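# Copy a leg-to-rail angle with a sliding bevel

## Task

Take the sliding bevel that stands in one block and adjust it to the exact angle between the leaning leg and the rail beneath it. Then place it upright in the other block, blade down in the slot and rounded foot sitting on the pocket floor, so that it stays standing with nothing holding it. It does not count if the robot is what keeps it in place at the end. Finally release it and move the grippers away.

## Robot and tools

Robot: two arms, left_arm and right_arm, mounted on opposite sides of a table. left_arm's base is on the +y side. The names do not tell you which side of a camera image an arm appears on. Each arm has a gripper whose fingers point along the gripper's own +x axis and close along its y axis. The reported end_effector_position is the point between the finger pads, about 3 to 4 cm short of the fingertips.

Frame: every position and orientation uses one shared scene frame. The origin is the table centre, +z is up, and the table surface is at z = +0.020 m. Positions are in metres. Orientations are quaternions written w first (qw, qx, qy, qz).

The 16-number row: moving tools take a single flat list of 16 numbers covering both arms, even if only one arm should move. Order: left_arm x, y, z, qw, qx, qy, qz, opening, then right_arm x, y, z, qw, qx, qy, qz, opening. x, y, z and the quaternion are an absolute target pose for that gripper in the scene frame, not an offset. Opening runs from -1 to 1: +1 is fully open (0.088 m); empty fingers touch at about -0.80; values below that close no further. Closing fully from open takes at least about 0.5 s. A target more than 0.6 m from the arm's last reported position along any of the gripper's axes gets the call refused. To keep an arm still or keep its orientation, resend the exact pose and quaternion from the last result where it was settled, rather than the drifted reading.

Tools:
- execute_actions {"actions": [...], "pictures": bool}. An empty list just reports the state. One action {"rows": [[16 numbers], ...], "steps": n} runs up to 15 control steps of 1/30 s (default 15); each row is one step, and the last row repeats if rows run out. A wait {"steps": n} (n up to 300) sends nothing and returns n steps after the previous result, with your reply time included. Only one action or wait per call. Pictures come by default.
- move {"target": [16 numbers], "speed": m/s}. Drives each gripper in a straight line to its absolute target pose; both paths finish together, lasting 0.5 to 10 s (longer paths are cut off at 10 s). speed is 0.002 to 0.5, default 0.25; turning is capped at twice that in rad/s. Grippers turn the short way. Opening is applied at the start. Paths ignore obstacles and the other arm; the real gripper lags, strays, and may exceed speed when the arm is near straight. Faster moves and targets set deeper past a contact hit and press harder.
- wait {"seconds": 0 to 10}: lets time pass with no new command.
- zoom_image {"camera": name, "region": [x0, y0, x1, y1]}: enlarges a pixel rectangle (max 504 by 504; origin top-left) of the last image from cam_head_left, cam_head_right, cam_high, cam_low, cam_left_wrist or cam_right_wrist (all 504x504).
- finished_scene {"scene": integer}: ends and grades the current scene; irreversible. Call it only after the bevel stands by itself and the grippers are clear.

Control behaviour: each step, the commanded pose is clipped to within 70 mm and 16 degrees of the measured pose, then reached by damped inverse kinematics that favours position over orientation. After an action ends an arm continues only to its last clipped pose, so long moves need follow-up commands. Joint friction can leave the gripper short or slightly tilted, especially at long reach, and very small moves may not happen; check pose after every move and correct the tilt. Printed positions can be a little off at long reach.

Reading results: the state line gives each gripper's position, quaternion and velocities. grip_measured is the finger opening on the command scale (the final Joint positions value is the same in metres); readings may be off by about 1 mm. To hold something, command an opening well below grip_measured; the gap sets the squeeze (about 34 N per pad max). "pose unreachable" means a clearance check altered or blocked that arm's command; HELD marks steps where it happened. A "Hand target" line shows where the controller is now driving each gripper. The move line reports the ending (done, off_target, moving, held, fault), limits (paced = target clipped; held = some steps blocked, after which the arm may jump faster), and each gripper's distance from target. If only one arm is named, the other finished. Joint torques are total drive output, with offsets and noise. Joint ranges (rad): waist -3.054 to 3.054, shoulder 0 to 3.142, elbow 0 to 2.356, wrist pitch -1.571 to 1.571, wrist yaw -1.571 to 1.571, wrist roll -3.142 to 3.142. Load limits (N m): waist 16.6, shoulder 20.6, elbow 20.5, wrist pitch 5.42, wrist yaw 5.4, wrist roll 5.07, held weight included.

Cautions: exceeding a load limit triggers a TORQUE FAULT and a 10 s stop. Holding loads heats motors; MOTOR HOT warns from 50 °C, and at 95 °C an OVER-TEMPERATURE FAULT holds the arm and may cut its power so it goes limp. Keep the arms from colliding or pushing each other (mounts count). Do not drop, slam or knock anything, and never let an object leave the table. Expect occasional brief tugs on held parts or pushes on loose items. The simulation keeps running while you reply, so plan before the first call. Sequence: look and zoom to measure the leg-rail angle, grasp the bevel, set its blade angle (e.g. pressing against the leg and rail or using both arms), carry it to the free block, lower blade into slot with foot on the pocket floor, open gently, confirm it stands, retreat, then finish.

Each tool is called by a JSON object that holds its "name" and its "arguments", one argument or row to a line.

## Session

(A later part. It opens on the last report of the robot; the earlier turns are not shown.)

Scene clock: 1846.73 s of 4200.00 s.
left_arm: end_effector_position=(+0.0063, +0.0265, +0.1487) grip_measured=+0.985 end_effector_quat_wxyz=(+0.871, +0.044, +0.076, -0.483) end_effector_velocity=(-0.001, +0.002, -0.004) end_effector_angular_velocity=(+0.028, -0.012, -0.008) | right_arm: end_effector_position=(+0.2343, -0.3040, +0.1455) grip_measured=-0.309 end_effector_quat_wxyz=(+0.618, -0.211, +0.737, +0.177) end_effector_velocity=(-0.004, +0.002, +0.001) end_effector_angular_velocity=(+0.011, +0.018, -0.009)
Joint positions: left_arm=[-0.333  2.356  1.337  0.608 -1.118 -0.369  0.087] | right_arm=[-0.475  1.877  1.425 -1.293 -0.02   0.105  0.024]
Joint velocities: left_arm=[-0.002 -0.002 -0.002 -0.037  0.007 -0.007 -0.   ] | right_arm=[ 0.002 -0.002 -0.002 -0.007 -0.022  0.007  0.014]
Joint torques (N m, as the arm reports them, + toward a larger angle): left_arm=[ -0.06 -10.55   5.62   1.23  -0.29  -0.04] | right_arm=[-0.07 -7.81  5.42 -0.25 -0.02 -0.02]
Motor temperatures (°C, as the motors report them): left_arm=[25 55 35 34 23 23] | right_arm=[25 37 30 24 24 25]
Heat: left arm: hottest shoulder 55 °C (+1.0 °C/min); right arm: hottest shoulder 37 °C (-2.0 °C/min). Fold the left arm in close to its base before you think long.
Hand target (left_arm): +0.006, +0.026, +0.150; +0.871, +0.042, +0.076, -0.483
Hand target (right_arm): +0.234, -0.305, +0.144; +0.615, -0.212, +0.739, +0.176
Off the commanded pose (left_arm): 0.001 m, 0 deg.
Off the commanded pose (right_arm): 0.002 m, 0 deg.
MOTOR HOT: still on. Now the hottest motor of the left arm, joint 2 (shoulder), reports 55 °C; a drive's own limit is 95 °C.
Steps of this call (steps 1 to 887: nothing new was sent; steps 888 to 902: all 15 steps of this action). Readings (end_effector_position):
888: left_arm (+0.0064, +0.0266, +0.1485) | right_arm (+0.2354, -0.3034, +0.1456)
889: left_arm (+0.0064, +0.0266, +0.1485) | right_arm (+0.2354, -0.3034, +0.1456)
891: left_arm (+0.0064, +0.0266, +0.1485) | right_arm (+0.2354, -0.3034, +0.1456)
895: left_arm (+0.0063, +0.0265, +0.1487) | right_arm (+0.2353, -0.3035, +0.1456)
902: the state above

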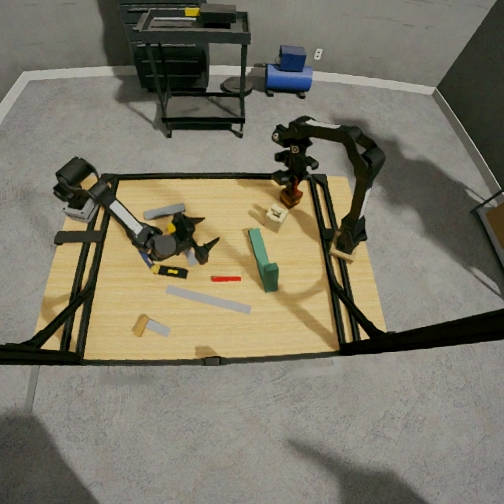

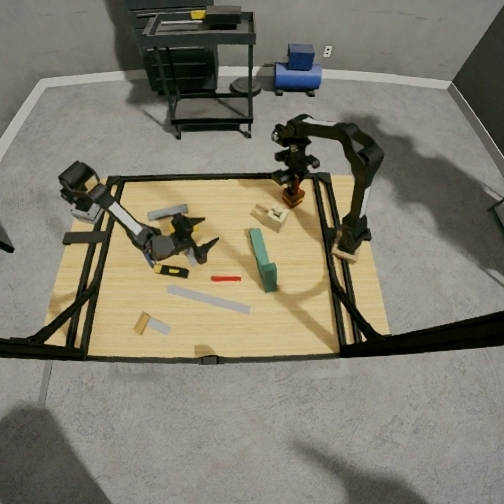

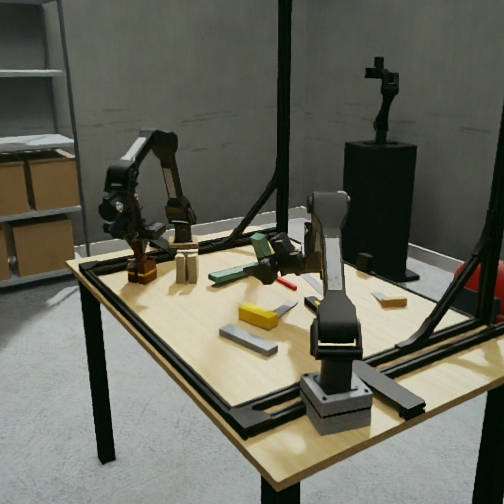

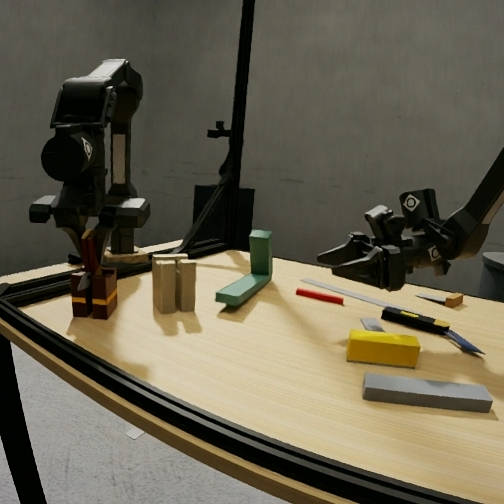

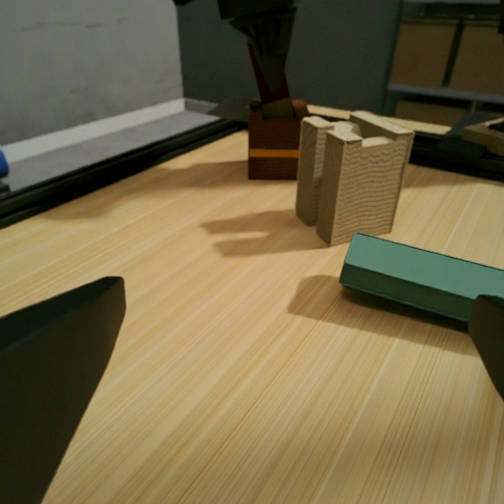

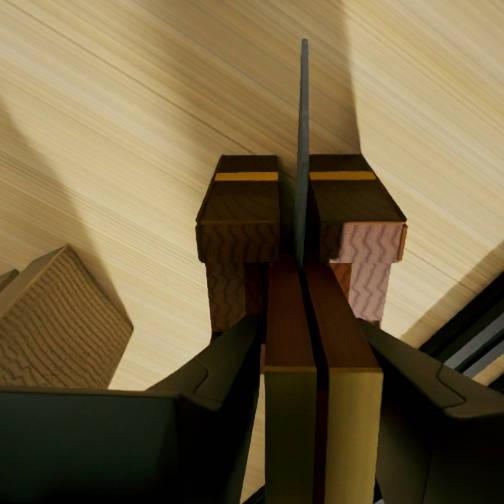

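{"name": "execute_actions", "arguments": {
  "actions": []
}}

{"name": "zoom_image", "arguments": {
  "camera": "cam_left_wrist",
  "region": [190, 0, 340, 190]
}}

Scene clock: 1853.27 s of 4200.00 s.
left_arm: end_effector_position=(+0.0061, +0.0265, +0.1487) grip_measured=+0.985 end_effector_quat_wxyz=(+0.871, +0.044, +0.076, -0.483) end_effector_velocity=(+0.000, +0.002, -0.000) end_effector_angular_velocity=(+0.001, -0.000, +0.006) | right_arm: end_effector_position=(+0.2343, -0.3040, +0.1454) grip_measured=-0.280 end_effector_quat_wxyz=(+0.617, -0.211, +0.737, +0.177) end_effector_velocity=(-0.005, +0.002, +0.001) end_effector_angular_velocity=(+0.025, +0.029, -0.002)
Joint positions: left_arm=[-0.333  2.356  1.337  0.608 -1.118 -0.369  0.087] | right_arm=[-0.475  1.877  1.425 -1.293 -0.02   0.105  0.025]
Joint velocities: left_arm=[-0.002 -0.002 -0.002 -0.007 -0.007 -0.007 -0.   ] | right_arm=[-0.002 -0.002 -0.002 -0.007 -0.037 -0.007 -0.   ]
Joint torques (N m, as the arm reports them, + toward a larger angle): left_arm=[ -0.04 -10.57   5.62   1.24  -0.29  -0.03] | right_arm=[-0.06 -7.79  5.36 -0.27 -0.03 -0.01]
Motor temperatures (°C, as the motors report them): left_arm=[25 55 34 34 23 23] | right_arm=[25 37 30 24 24 25]
Heat: left arm: hottest shoulder 55 °C (+1.0 °C/min); right arm: hottest shoulder 37 °C (-3.0 °C/min). Fold the left arm in close to its base before you think long.
Hand target (left_arm): +0.006, +0.026, +0.150; +0.871, +0.042, +0.076, -0.483
Hand target (right_arm): +0.234, -0.305, +0.144; +0.615, -0.212, +0.739, +0.176
Off the commanded pose (left_arm): 0.001 m, 0 deg.
Off the commanded pose (right_arm): 0.002 m, 0 deg.
MOTOR HOT: still on. Now the hottest motor of the left arm, joint 2 (shoulder), reports 55 °C; a drive's own limit is 95 °C.
Steps of this call (steps 1 to 90: nothing new was sent; then 3.53 s passed at rest). Readings (end_effector_position):
1: left_arm (+0.0063, +0.0265, +0.1487) | right_arm (+0.2343, -0.3040, +0.1454)
2: left_arm (+0.0063, +0.0265, +0.1487) | right_arm (+0.2343, -0.3040, +0.1454)
4: left_arm (+0.0063, +0.0265, +0.1487) | right_arm (+0.2343, -0.3040, +0.1455)
8: left_arm (+0.0063, +0.0265, +0.1487) | right_arm (+0.2343, -0.3040, +0.1455)
90: the state above

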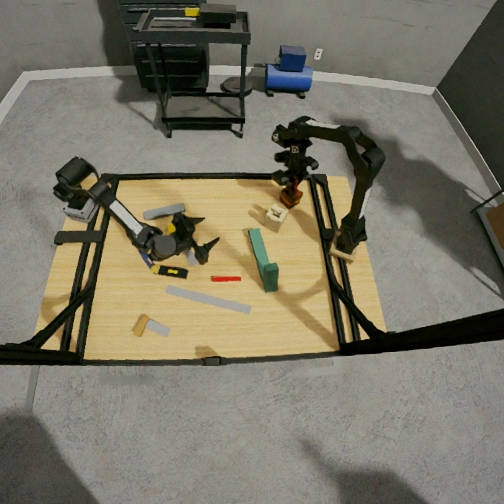

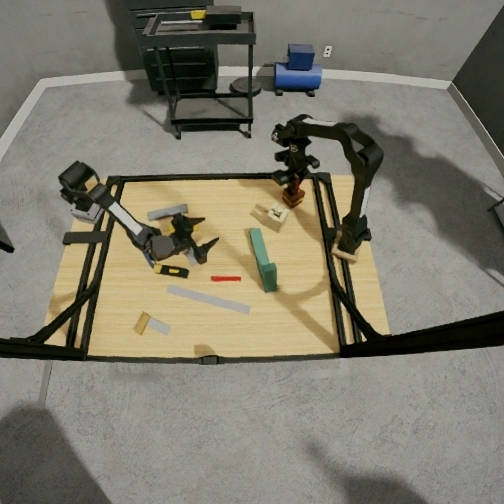

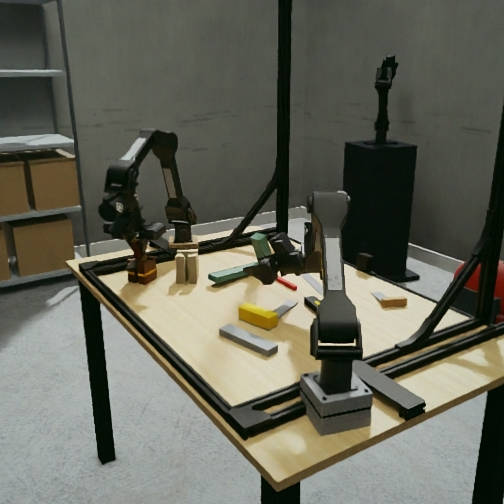

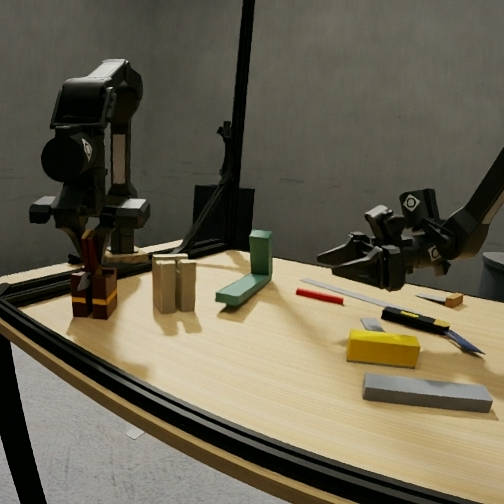

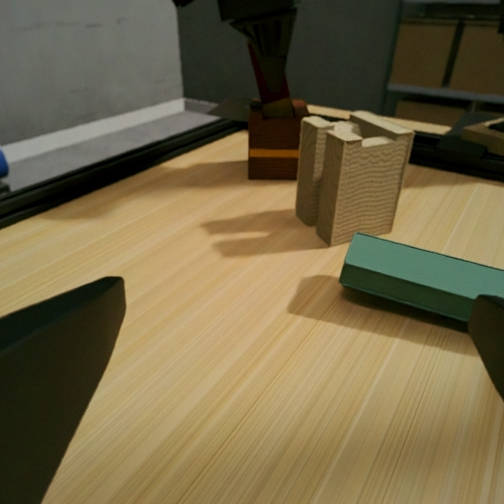

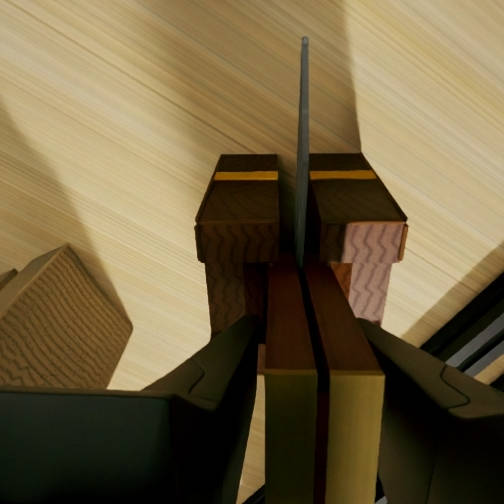

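Region (190, 0, 340, 190) of cam_left_wrist's 504x504 image, scaled by 2.653, with more detail than that image has; it fills the left 398 columns of this view, and the rest is white.

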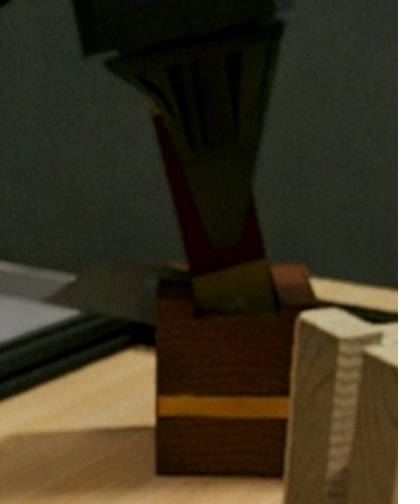

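{"name": "execute_actions", "arguments": {
  "actions": [
    {"rows":[[0.006,0.026,0.15,0.8713,0.042,0.076,-0.483,1,0.2343,-0.3045,0.1455,0.6147,-0.2119,0.7391,0.1762,-0.2],[0.006,0.026,0.15,0.8713,0.042,0.076,-0.483,1,0.2343,-0.3045,0.1455,0.6147,-0.2119,0.7391,0.1762,-0.1],[0.006,0.026,0.15,0.8713,0.042,0.076,-0.483,1,0.2343,-0.3045,0.1455,0.6147,-0.2119,0.7391,0.1762,0.0],[0.006,0.026,0.15,0.8713,0.042,0.076,-0.483,1,0.2343,-0.3045,0.1455,0.6147,-0.2119,0.7391,0.1762,0.1],[0.006,0.026,0.15,0.8713,0.042,0.076,-0.483,1,0.2343,-0.3045,0.1455,0.6147,-0.2119,0.7391,0.1762,0.2]],"steps":12}
  ],
  "pictures": false
}}

{"name": "move", "arguments": {
  "target": [0.006,0.026,0.15,0.8713,0.042,0.076,-0.483,1,0.232,-0.306,0.215,0.6509,-0.2027,0.7071,0.1866,0.2],
  "speed": 0.04
}}

{"name": "zoom_image", "arguments": {
  "camera": "cam_left_wrist",
  "region": [170, 0, 350, 190]
}}

Scene clock: 1881.10 s of 4200.00 s.
left_arm: end_effector_position=(+0.0061, +0.0265, +0.1487) grip_measured=+0.985 end_effector_quat_wxyz=(+0.871, +0.044, +0.076, -0.483) end_effector_velocity=(-0.002, +0.001, -0.001) end_effector_angular_velocity=(+0.004, +0.004, -0.008) | right_arm: end_effector_position=(+0.2332, -0.3049, +0.1456) grip_measured=+0.178 end_effector_quat_wxyz=(+0.615, -0.212, +0.739, +0.176) end_effector_velocity=(-0.004, -0.003, +0.001) end_effector_angular_velocity=(-0.009, +0.021, -0.011)
Joint positions: left_arm=[-0.333  2.356  1.337  0.608 -1.118 -0.369  0.087] | right_arm=[-0.475  1.877  1.425 -1.299 -0.02   0.105  0.048]
Joint velocities: left_arm=[-0.002 -0.002 -0.002 -0.007  0.007 -0.007 -0.   ] | right_arm=[-0.002 -0.002 -0.002 -0.022 -0.007  0.007  0.01 ]
Joint torques (N m, as the arm reports them, + toward a larger angle): left_arm=[ -0.02 -10.57   5.58   1.23  -0.3   -0.03] | right_arm=[-0.04 -7.52  6.53 -0.33 -0.01 -0.02]
Motor temperatures (°C, as the motors report them): left_arm=[25 56 34 34 23 23] | right_arm=[25 38 30 23 24 25]
Heat: left arm: hottest shoulder 56 °C (+1.0 °C/min); right arm: hottest shoulder 38 °C (+0.0 °C/min). Fold the left arm in close to its base before you think long.
Hand target (left_arm): +0.006, +0.026, +0.150; +0.871, +0.042, +0.076, -0.483
Hand target (right_arm): +0.234, -0.305, +0.146; +0.615, -0.212, +0.739, +0.176
Off the commanded pose (left_arm): 0.001 m, 0 deg.
Off the commanded pose (right_arm): 0.001 m, 0 deg.
MOTOR HOT: still on. Now the hottest motor of the left arm, joint 2 (shoulder), reports 56 °C; a drive's own limit is 95 °C.
Steps of this call (steps 1 to 90: nothing new was sent; then 24.43 s passed at rest; steps 91 to 102: all 12 steps of this action). Readings (end_effector_position):
91: left_arm (+0.0061, +0.0265, +0.1487) | right_arm (+0.2342, -0.3041, +0.1454)
92: left_arm (+0.0061, +0.0265, +0.1487) | right_arm (+0.2339, -0.3044, +0.1454)
94: left_arm (+0.0061, +0.0265, +0.1487) | right_arm (+0.2336, -0.3046, +0.1455)
98: left_arm (+0.0061, +0.0265, +0.1487) | right_arm (+0.2333, -0.3048, +0.1456)
102: the state above

Scene clock: 1883.43 s of 4200.00 s.
left_arm: end_effector_position=(+0.0063, +0.0265, +0.1485) grip_measured=+0.985 end_effector_quat_wxyz=(+0.871, +0.044, +0.076, -0.483) end_effector_velocity=(+0.005, +0.002, -0.001) end_effector_angular_velocity=(+0.009, -0.013, +0.024) | right_arm: end_effector_position=(+0.2318, -0.3071, +0.2083) grip_measured=+0.200 end_effector_quat_wxyz=(+0.643, -0.204, +0.715, +0.184) end_effector_velocity=(-0.003, +0.001, +0.001) end_effector_angular_velocity=(+0.016, +0.016, +0.003)
Joint positions: left_arm=[-0.333  2.356  1.337  0.608 -1.118 -0.369  0.087] | right_arm=[-0.474  1.781  1.563 -1.457 -0.012  0.108  0.049]
Joint velocities: left_arm=[ 0.002 -0.002 -0.002 -0.022 -0.022 -0.007 -0.   ] | right_arm=[-0.002 -0.002  0.002 -0.007 -0.022 -0.007 -0.   ]
Joint torques (N m, as the arm reports them, + toward a larger angle): left_arm=[ -0.02 -10.59   5.59   1.24  -0.3   -0.03] | right_arm=[ 0.34 -9.36  7.57 -0.2   0.09  0.11]
Motor temperatures (°C, as the motors report them): left_arm=[25 56 34 34 23 23] | right_arm=[25 39 31 23 24 25]
Heat: left arm: hottest shoulder 56 °C (+1.0 °C/min); right arm: hottest shoulder 39 °C (+1.0 °C/min). Fold the left arm in close to its base before you think long.
Hand target (left_arm): +0.006, +0.026, +0.150; +0.871, +0.042, +0.076, -0.483
Hand target (right_arm): +0.232, -0.306, +0.215; +0.651, -0.202, +0.707, +0.187
Off the commanded pose (left_arm): 0.002 m, 0 deg.
Off the commanded pose (right_arm): 0.007 m, 1 deg.
MOTOR HOT: still on. Now the hottest motor of the left arm, joint 2 (shoulder), reports 56 °C; a drive's own limit is 95 °C.
move: done

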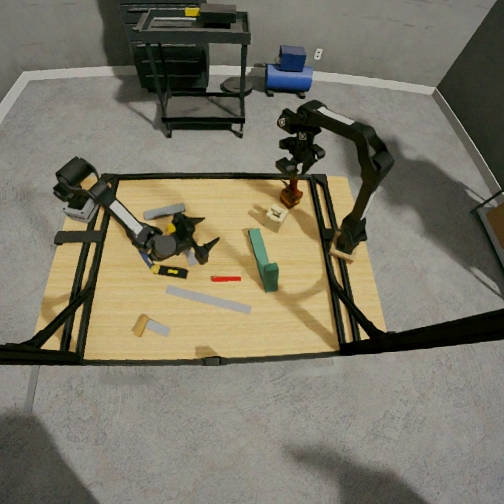

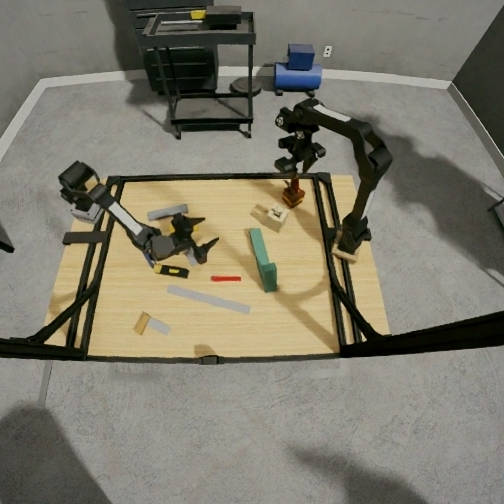

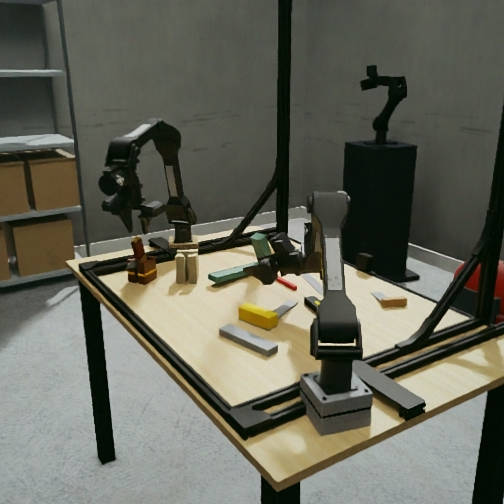

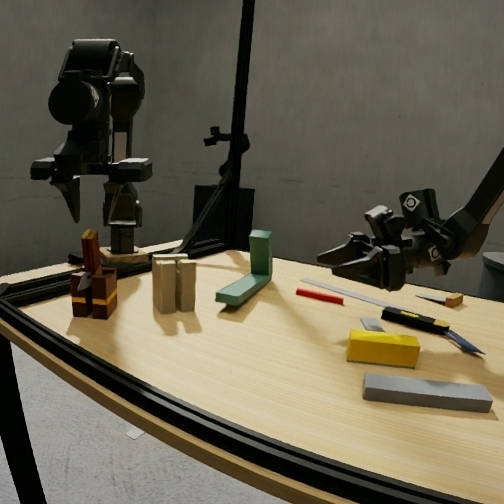

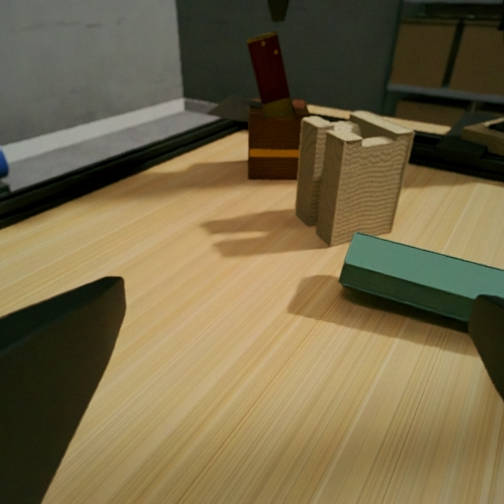

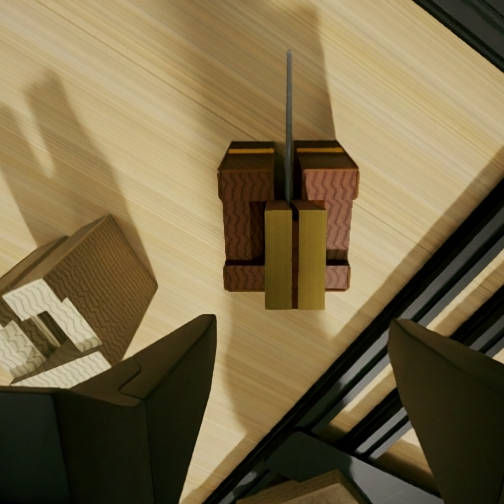

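Region (170, 0, 350, 190) of cam_left_wrist's 504x504 image, scaled by 2.653, with more detail than that image has; it fills the left 477 columns of this view, and the rest is white.

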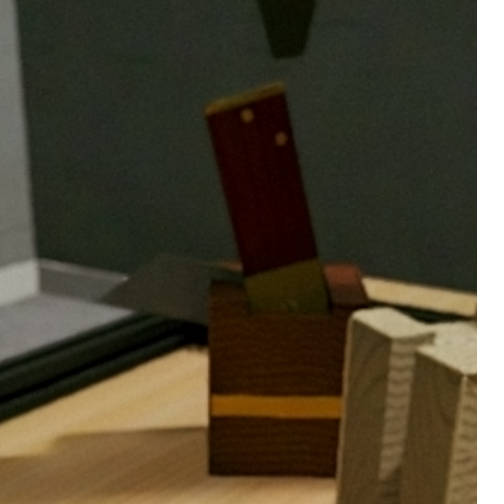

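{"name": "zoom_image", "arguments": {
  "camera": "cam_left_wrist",
  "region": [195, 70, 305, 140]
}}

Region (195, 70, 305, 140) of cam_left_wrist's 504x504 image, scaled by 4.582, with more detail than that image has; it fills the top 321 rows of this view, and the rest is white.

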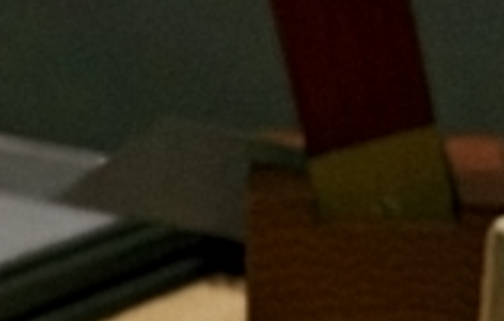

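{"name": "move", "arguments": {
  "target": [0.006,0.026,0.195,0.8681,0.0591,0.1066,-0.4812,1,0.10,-0.32,0.25,0.7364,-0.1772,0.6179,0.2111,0.2],
  "speed": 0.1
}}

{"name": "zoom_image", "arguments": {
  "camera": "cam_left_wrist",
  "region": [180, 0, 340, 160]
}}

Scene clock: 1989.33 s of 4200.00 s.
left_arm: end_effector_position=(+0.0055, +0.0285, +0.1849) grip_measured=+0.985 end_effector_quat_wxyz=(+0.868, +0.072, +0.104, -0.481) end_effector_velocity=(+0.002, +0.002, +0.004) end_effector_angular_velocity=(-0.008, -0.005, +0.018) | right_arm: end_effector_position=(+0.1013, -0.3171, +0.2524) grip_measured=+0.200 end_effector_quat_wxyz=(+0.737, -0.174, +0.618, +0.213) end_effector_velocity=(-0.002, +0.001, -0.001) end_effector_angular_velocity=(+0.009, +0.002, +0.016)
Joint positions: left_arm=[-0.333  2.234  1.4    0.266 -1.088 -0.488  0.087] | right_arm=[-0.049  1.222  1.212 -1.405  0.085  0.527  0.049]
Joint velocities: left_arm=[-0.002 -0.007 -0.002 -0.007 -0.022 -0.007 -0.   ] | right_arm=[ 0.007 -0.007 -0.007  0.007 -0.007 -0.007  0.   ]
Joint torques (N m, as the arm reports them, + toward a larger angle): left_arm=[  0.33 -12.2    7.02   1.07  -0.27  -0.17] | right_arm=[ 0.32 -4.51  5.08  0.25  0.19  0.12]
Motor temperatures (°C, as the motors report them): left_arm=[25 58 34 33 23 23] | right_arm=[25 42 34 23 24 25]
Heat: left arm: hottest shoulder 58 °C (+1.0 °C/min); right arm: hottest shoulder 42 °C (+1.0 °C/min). Fold the left arm in close to its base before you think long.
Hand target (left_arm): +0.006, +0.026, +0.195; +0.868, +0.059, +0.107, -0.481
Hand target (right_arm): +0.100, -0.319, +0.251; +0.737, -0.175, +0.618, +0.211
Off the commanded pose (left_arm): 0.010 m, 2 deg.
Off the commanded pose (right_arm): 0.004 m, 0 deg.
MOTOR HOT: still on. Now the hottest motor of the left arm, joint 2 (shoulder), reports 58 °C; a drive's own limit is 95 °C.
After step 90, 101.07 s passed at rest.
move: off_target (left_arm)

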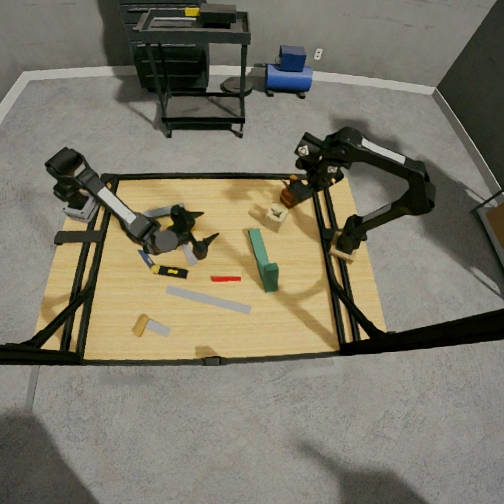

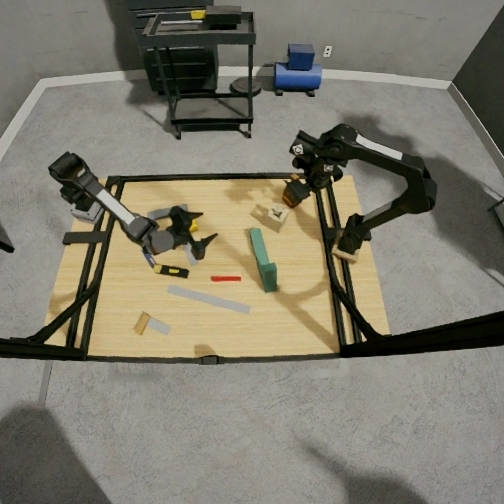

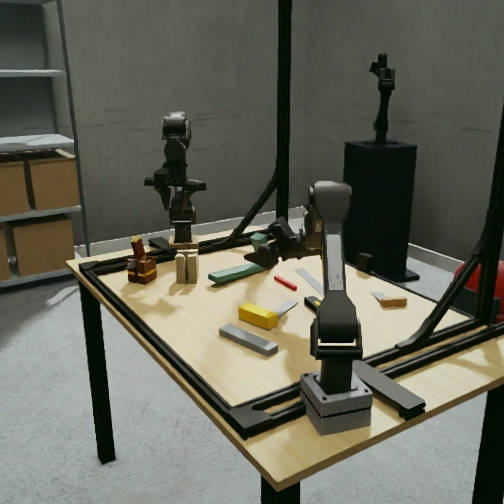

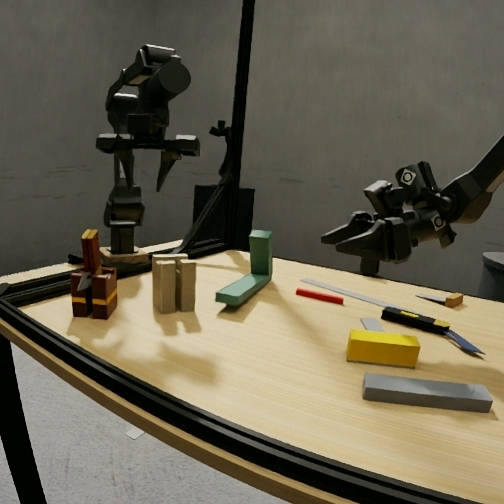

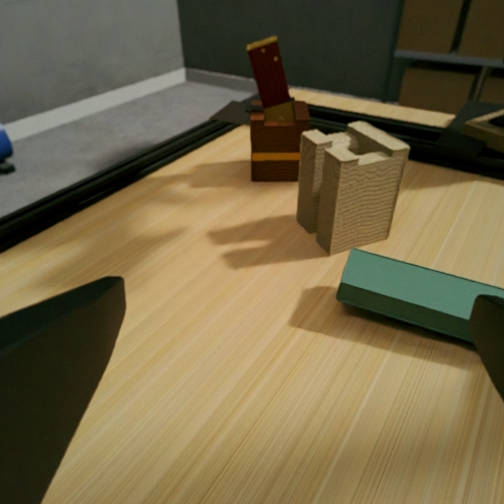

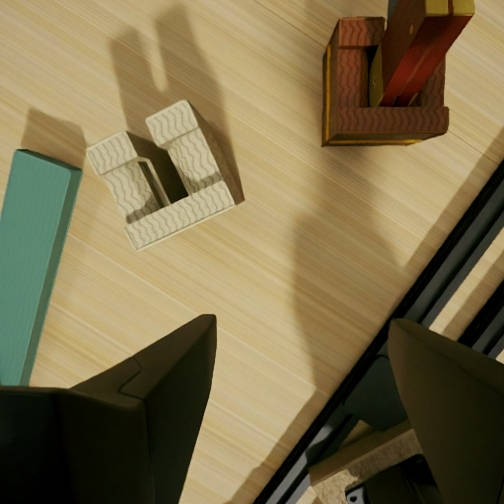

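Region (180, 0, 340, 160) of cam_left_wrist's 504x504 image, scaled by 3.150, with more detail than that image has.

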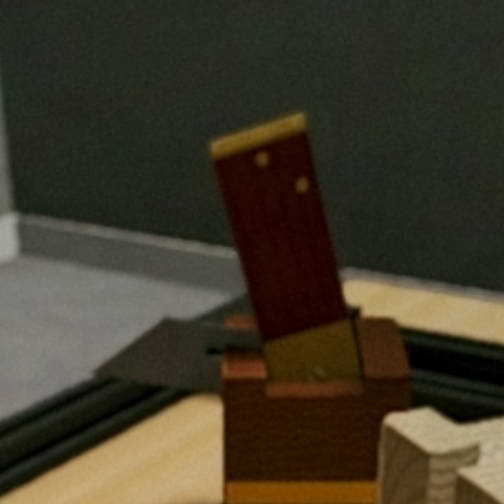

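{"name": "execute_actions", "arguments": {
  "actions": []
}}

Scene clock: 2010.90 s of 4200.00 s.
left_arm: end_effector_position=(+0.0056, +0.0284, +0.1853) grip_measured=+0.985 end_effector_quat_wxyz=(+0.868, +0.072, +0.104, -0.480) end_effector_velocity=(+0.000, +0.002, +0.000) end_effector_angular_velocity=(+0.000, -0.001, +0.006) | right_arm: end_effector_position=(+0.1010, -0.3172, +0.2525) grip_measured=+0.200 end_effector_quat_wxyz=(+0.737, -0.174, +0.618, +0.213) end_effector_velocity=(+0.002, +0.000, +0.000) end_effector_angular_velocity=(+0.002, -0.011, +0.004)
Joint positions: left_arm=[-0.332  2.234  1.401  0.265 -1.088 -0.489  0.087] | right_arm=[-0.048  1.221  1.212 -1.406  0.085  0.529  0.049]
Joint velocities: left_arm=[-0.002 -0.002 -0.002 -0.007 -0.007 -0.007 -0.   ] | right_arm=[-0.002 -0.002 -0.002  0.007  0.007 -0.007  0.   ]
Joint torques (N m, as the arm reports them, + toward a larger angle): left_arm=[  0.3  -12.14   6.97   1.07  -0.27  -0.17] | right_arm=[ 0.32 -4.53  5.17  0.25  0.19  0.11]
Motor temperatures (°C, as the motors report them): left_arm=[25 60 35 33 23 23] | right_arm=[25 38 33 23 24 25]
Heat: left arm: hottest shoulder 60 °C (+3.0 °C/min); right arm: hottest shoulder 38 °C (-4.0 °C/min). Fold the left arm in close to its base before you think long.
Hand target (left_arm): +0.006, +0.026, +0.195; +0.868, +0.059, +0.107, -0.481
Hand target (right_arm): +0.099, -0.319, +0.252; +0.737, -0.175, +0.618, +0.211
Off the commanded pose (left_arm): 0.010 m, 1 deg.
Off the commanded pose (right_arm): 0.004 m, 0 deg.
MOTOR HOT: still on. Now the hottest motor of the left arm, joint 2 (shoulder), reports 60 °C; a drive's own limit is 95 °C.
Steps of this call (steps 1 to 90: nothing new was sent; then 18.57 s passed at rest). Readings (end_effector_position):
1: left_arm (+0.0055, +0.0285, +0.1849) | right_arm (+0.1013, -0.3171, +0.2524)
2: left_arm (+0.0055, +0.0285, +0.1849) | right_arm (+0.1012, -0.3171, +0.2524)
4: left_arm (+0.0055, +0.0285, +0.1850) | right_arm (+0.1011, -0.3171, +0.2524)
8: left_arm (+0.0055, +0.0285, +0.1850) | right_arm (+0.1011, -0.3171, +0.2525)
90: the state above

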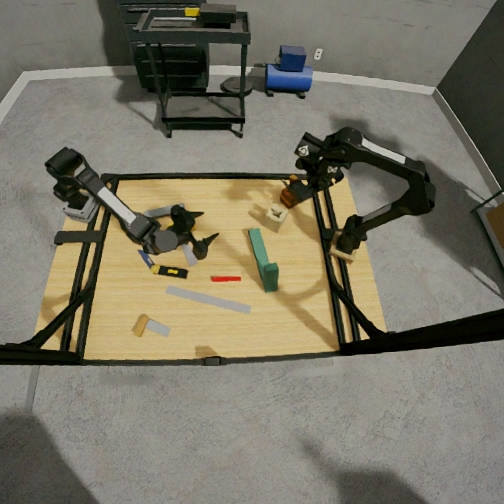

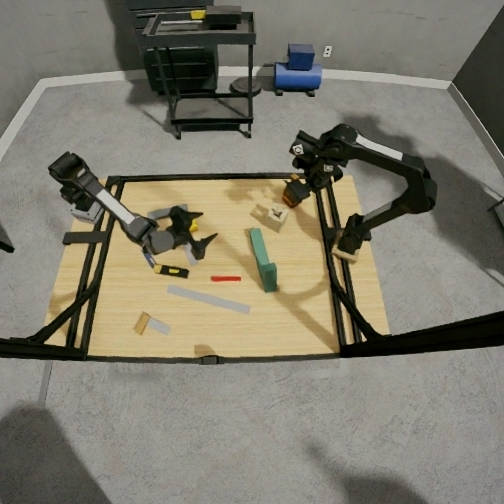

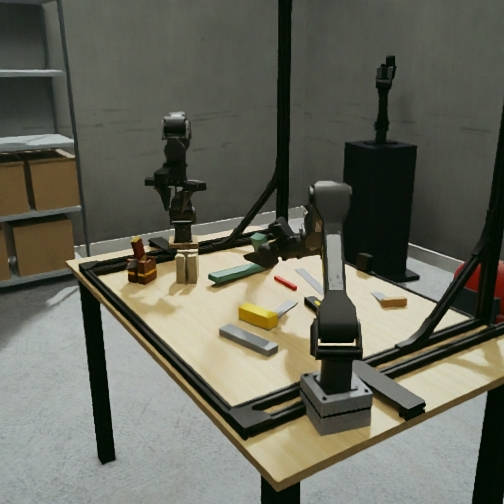

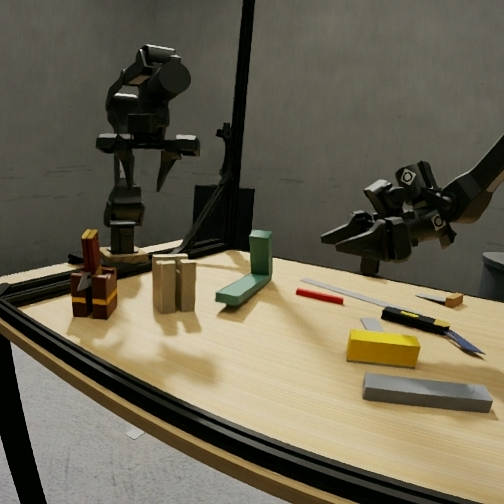

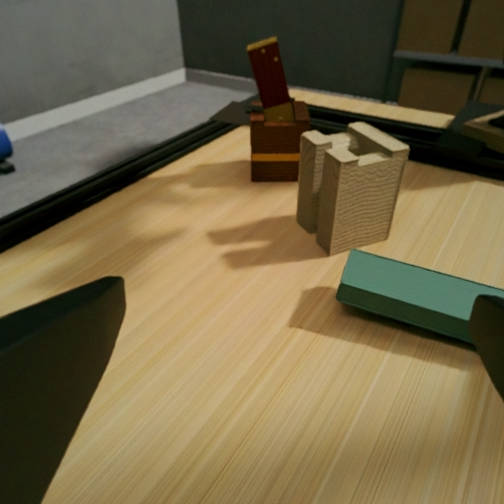

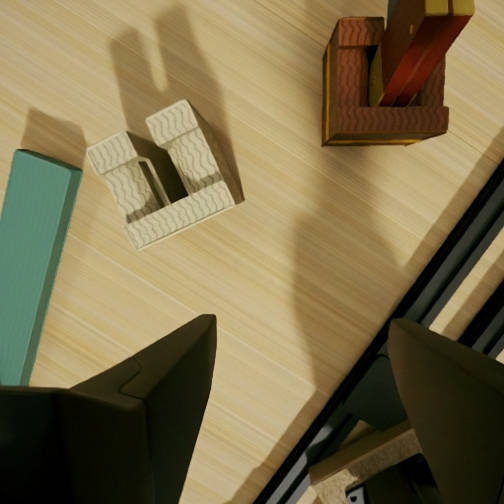

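{"name": "move", "arguments": {
  "target": [0.15,0.2,0.25,0.733,0.17,0.22,-0.62,1,0.10,-0.32,0.25,0.7364,-0.1772,0.6179,0.2111,0.2],
  "speed": 0.2
}}

Scene clock: 2017.30 s of 4200.00 s.
left_arm: end_effector_position=(+0.1494, +0.1971, +0.2512) grip_measured=+0.985 end_effector_quat_wxyz=(+0.734, +0.166, +0.223, -0.620) end_effector_velocity=(+0.001, +0.004, -0.001) end_effector_angular_velocity=(+0.012, +0.007, +0.000) | right_arm: end_effector_position=(+0.1007, -0.3180, +0.2511) grip_measured=+0.200 end_effector_quat_wxyz=(+0.736, -0.176, +0.619, +0.211) end_effector_velocity=(+0.001, -0.003, -0.001) end_effector_angular_velocity=(-0.015, -0.001, -0.001)
Joint positions: left_arm=[ 0.021  1.125  0.641 -0.115 -0.334 -0.257  0.087] | right_arm=[-0.048  1.22   1.206 -1.406  0.086  0.529  0.049]
Joint velocities: left_arm=[ 0.002 -0.012 -0.002 -0.022  0.007 -0.007 -0.   ] | right_arm=[-0.007  0.002 -0.002 -0.007  0.007 -0.007 -0.   ]
Joint torques (N m, as the arm reports them, + toward a larger angle): left_arm=[ 0.33 -4.21  6.05  1.31 -0.07  0.2 ] | right_arm=[ 0.05 -4.43  5.13  0.44  0.19 -0.03]
Motor temperatures (°C, as the motors report them): left_arm=[25 60 35 33 23 23] | right_arm=[25 37 32 23 24 25]
Heat: left arm: hottest shoulder 60 °C (+3.0 °C/min); right arm: hottest shoulder 37 °C (-5.0 °C/min). Fold the left arm in close to its base before you think long.
Hand target (left_arm): +0.151, +0.199, +0.250; +0.733, +0.170, +0.222, -0.620
Hand target (right_arm): +0.100, -0.320, +0.250; +0.736, -0.177, +0.618, +0.211
Off the commanded pose (left_arm): 0.003 m, 1 deg.
Off the commanded pose (right_arm): 0.002 m, 0 deg.
MOTOR HOT: still on. Now the hottest motor of the left arm, joint 2 (shoulder), reports 60 °C; a drive's own limit is 95 °C.
After step 90, 1.60 s passed at rest.
move: done

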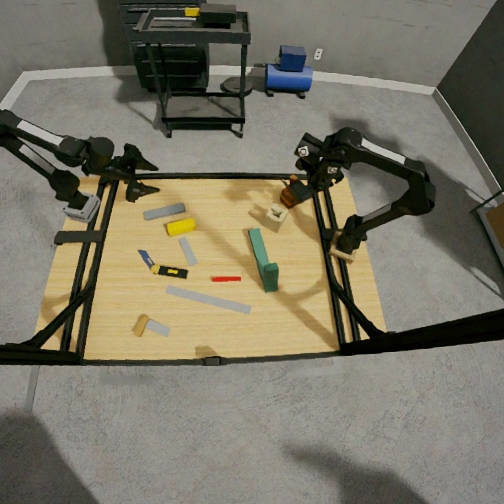

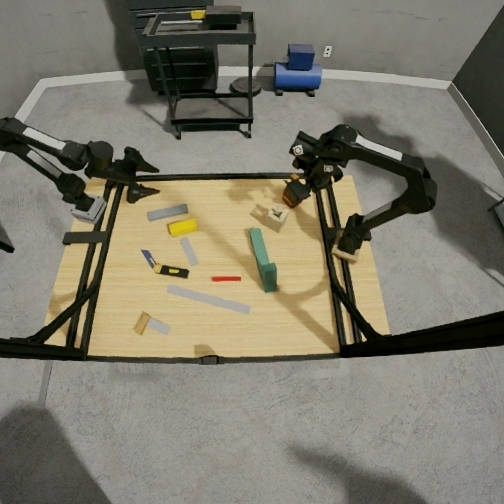

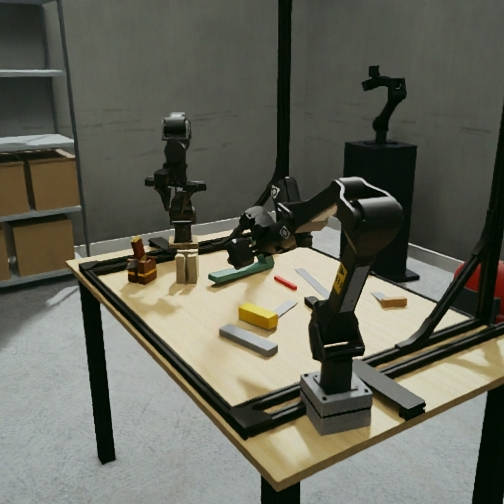

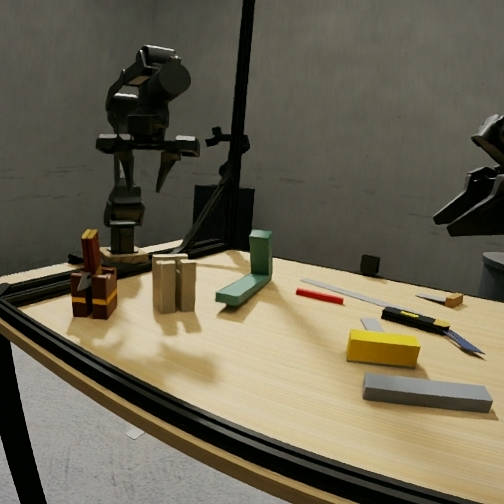

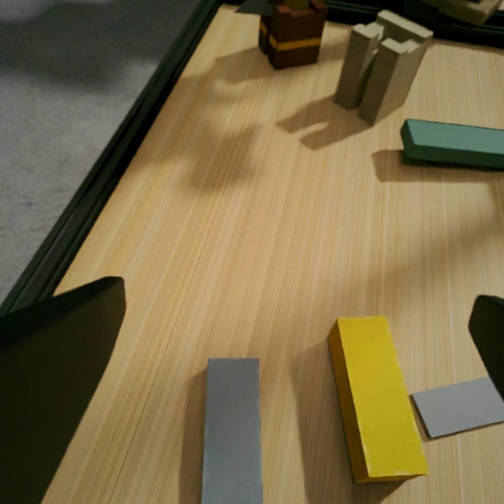

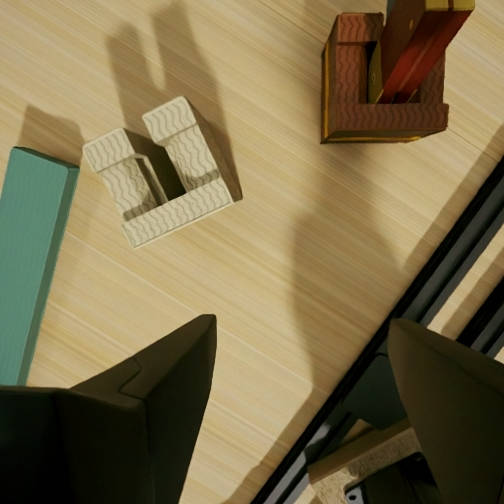

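{"name": "zoom_image", "arguments": {
  "camera": "cam_low",
  "region": [40, 200, 200, 340]
}}

Region (40, 200, 200, 340) of cam_low's 504x504 image, scaled by 3.150, with more detail than that image has; it fills the top 441 rows of this view, and the rest is white.

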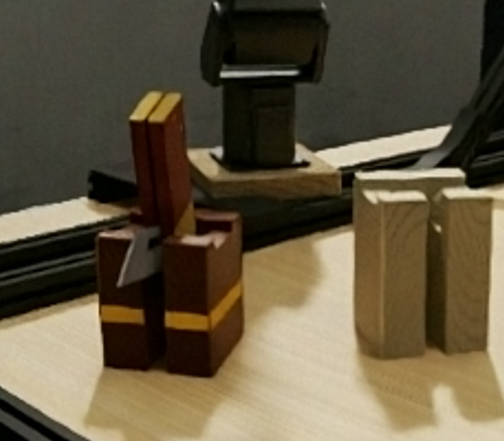

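{"name": "finished_scene", "arguments": {
  "scene": 1
}}

The scene is finished: the task was done.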